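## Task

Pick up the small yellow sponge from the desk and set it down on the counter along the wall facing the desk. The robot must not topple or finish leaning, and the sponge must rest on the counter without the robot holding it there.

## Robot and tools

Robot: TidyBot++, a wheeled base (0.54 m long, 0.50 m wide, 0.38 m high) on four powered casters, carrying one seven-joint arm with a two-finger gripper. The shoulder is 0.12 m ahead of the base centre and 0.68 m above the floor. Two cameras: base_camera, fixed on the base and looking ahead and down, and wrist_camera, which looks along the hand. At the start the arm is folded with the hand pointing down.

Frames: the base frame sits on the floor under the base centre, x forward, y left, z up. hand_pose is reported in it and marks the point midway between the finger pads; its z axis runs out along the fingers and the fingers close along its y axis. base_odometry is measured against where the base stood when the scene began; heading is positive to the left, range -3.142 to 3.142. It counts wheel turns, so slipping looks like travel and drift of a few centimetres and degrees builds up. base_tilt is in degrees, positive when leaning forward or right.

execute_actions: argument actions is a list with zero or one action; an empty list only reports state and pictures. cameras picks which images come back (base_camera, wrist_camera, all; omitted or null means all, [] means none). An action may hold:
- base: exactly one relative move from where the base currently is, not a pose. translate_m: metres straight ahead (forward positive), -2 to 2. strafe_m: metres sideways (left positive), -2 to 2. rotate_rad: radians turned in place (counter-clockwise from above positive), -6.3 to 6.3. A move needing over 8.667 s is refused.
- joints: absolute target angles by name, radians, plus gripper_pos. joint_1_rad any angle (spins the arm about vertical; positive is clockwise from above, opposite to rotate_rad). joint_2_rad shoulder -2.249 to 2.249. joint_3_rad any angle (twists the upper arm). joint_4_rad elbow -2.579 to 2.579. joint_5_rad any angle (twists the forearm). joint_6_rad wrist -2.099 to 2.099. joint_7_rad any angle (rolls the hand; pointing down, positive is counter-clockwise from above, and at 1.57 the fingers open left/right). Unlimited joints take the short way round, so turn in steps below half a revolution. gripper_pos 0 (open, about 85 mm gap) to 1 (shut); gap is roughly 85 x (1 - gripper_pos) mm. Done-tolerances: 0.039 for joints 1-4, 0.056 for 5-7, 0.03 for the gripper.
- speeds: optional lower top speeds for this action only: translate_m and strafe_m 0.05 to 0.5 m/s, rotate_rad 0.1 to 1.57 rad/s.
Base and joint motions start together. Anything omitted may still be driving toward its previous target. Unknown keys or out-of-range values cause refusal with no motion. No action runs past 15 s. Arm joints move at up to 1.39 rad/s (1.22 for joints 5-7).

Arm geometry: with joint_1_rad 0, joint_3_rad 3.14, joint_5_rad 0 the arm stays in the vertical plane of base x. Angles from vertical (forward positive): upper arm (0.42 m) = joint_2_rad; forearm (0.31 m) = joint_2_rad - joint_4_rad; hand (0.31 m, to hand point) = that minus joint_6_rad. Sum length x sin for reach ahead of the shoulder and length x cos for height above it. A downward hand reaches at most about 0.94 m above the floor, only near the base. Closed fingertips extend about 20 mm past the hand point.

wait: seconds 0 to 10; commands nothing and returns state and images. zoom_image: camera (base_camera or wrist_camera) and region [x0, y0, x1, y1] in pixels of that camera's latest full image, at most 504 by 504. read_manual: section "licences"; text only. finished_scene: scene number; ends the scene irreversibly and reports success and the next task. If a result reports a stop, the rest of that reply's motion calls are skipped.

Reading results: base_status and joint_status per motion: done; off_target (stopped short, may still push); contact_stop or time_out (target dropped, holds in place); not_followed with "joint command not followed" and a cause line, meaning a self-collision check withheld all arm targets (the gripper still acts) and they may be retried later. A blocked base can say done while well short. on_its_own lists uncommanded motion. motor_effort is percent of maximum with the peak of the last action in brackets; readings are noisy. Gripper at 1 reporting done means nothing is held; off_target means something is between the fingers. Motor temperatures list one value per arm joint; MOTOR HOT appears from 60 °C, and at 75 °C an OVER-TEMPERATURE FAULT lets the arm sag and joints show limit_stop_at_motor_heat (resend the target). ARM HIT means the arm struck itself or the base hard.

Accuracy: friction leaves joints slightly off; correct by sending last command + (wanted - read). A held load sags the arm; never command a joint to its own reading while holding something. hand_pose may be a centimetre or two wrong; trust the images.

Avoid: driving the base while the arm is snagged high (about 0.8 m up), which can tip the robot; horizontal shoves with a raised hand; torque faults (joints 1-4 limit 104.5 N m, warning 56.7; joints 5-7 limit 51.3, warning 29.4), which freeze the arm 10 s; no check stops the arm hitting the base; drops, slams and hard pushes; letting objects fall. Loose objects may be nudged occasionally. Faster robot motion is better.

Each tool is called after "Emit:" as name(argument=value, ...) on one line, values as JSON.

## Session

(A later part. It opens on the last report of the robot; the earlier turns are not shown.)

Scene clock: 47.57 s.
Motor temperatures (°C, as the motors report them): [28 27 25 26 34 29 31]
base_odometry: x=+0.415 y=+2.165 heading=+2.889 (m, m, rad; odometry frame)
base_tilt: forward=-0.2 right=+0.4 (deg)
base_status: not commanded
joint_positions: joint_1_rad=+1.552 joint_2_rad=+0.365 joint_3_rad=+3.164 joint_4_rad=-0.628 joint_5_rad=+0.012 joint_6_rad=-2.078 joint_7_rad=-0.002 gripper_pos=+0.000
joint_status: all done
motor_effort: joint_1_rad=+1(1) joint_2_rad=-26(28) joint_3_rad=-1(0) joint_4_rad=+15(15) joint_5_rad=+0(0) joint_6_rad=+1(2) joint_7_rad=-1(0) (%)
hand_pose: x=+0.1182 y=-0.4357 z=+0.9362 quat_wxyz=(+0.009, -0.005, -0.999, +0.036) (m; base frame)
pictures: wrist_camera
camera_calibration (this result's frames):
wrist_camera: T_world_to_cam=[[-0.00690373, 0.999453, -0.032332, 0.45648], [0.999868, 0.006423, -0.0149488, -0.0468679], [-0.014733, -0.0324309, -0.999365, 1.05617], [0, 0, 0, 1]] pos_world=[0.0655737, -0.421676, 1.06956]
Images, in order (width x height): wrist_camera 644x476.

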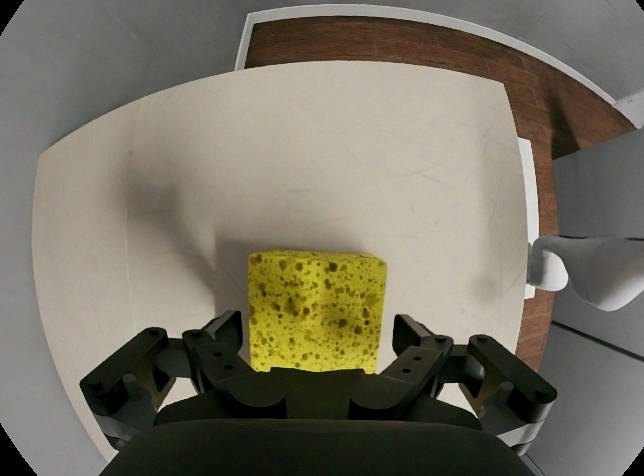

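Emit:
execute_actions(actions=[{"joints": {"joint_2_rad": 0.275, "joint_4_rad": -0.49}}])

Scene clock: 49.03 s.
Motor temperatures (°C, as the motors report them): [28 27 25 26 34 29 31]
base_odometry: x=+0.415 y=+2.165 heading=+2.889 (m, m, rad; odometry frame)
base_tilt: forward=-0.2 right=+0.4 (deg)
base_status: not commanded
joint_positions: joint_1_rad=+1.552 joint_2_rad=+0.278 joint_3_rad=+3.164 joint_4_rad=-0.502 joint_5_rad=+0.012 joint_6_rad=-2.078 joint_7_rad=-0.002 gripper_pos=+0.000
joint_status: all done
motor_effort: joint_1_rad=+1(0) joint_2_rad=-22(30) joint_3_rad=+0(0) joint_4_rad=+14(16) joint_5_rad=+0(0) joint_6_rad=+3(3) joint_7_rad=-1(0) (%)
hand_pose: x=+0.1179 y=-0.4241 z=+1.0107 quat_wxyz=(+0.008, -0.006, -0.990, +0.141) (m; base frame)
pictures: base_camera, wrist_camera
camera_calibration (this result's frames):
wrist_camera: T_world_to_cam=[[-0.00759946, 0.970319, -0.241708, 0.646606], [0.999882, 0.00414686, -0.0147897, -0.0467177], [-0.0133484, -0.241791, -0.970236, 1.01269], [0, 0, 0, 1]] pos_world=[0.0651439, -0.382361, 1.13815]
Images, in order (width x height): base_camera 644x364, wrist_camera 644x476.

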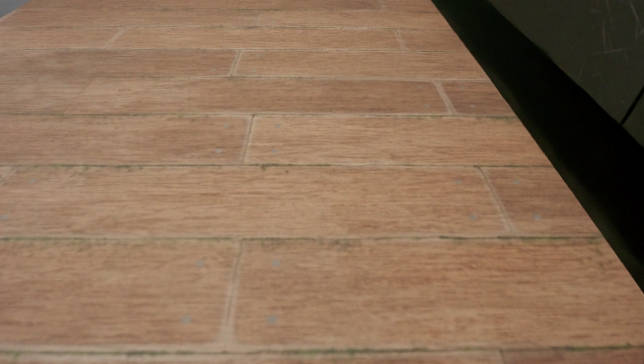

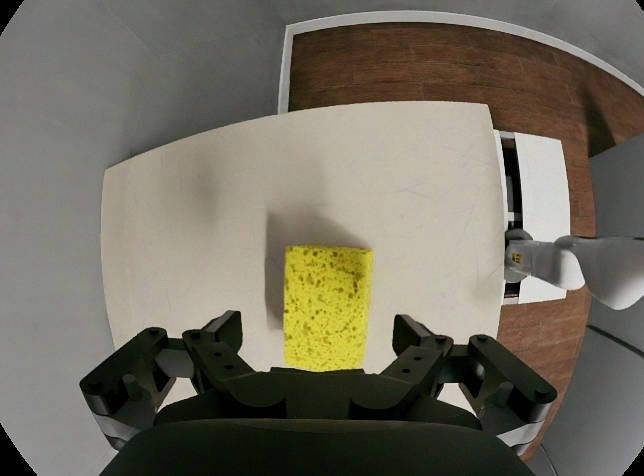

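The sponge is resting on the counter and the gripper is clear of it, so I'm ending scene 1.

Emit:
finished_scene(scene=1)

The scene is finished: the task was done.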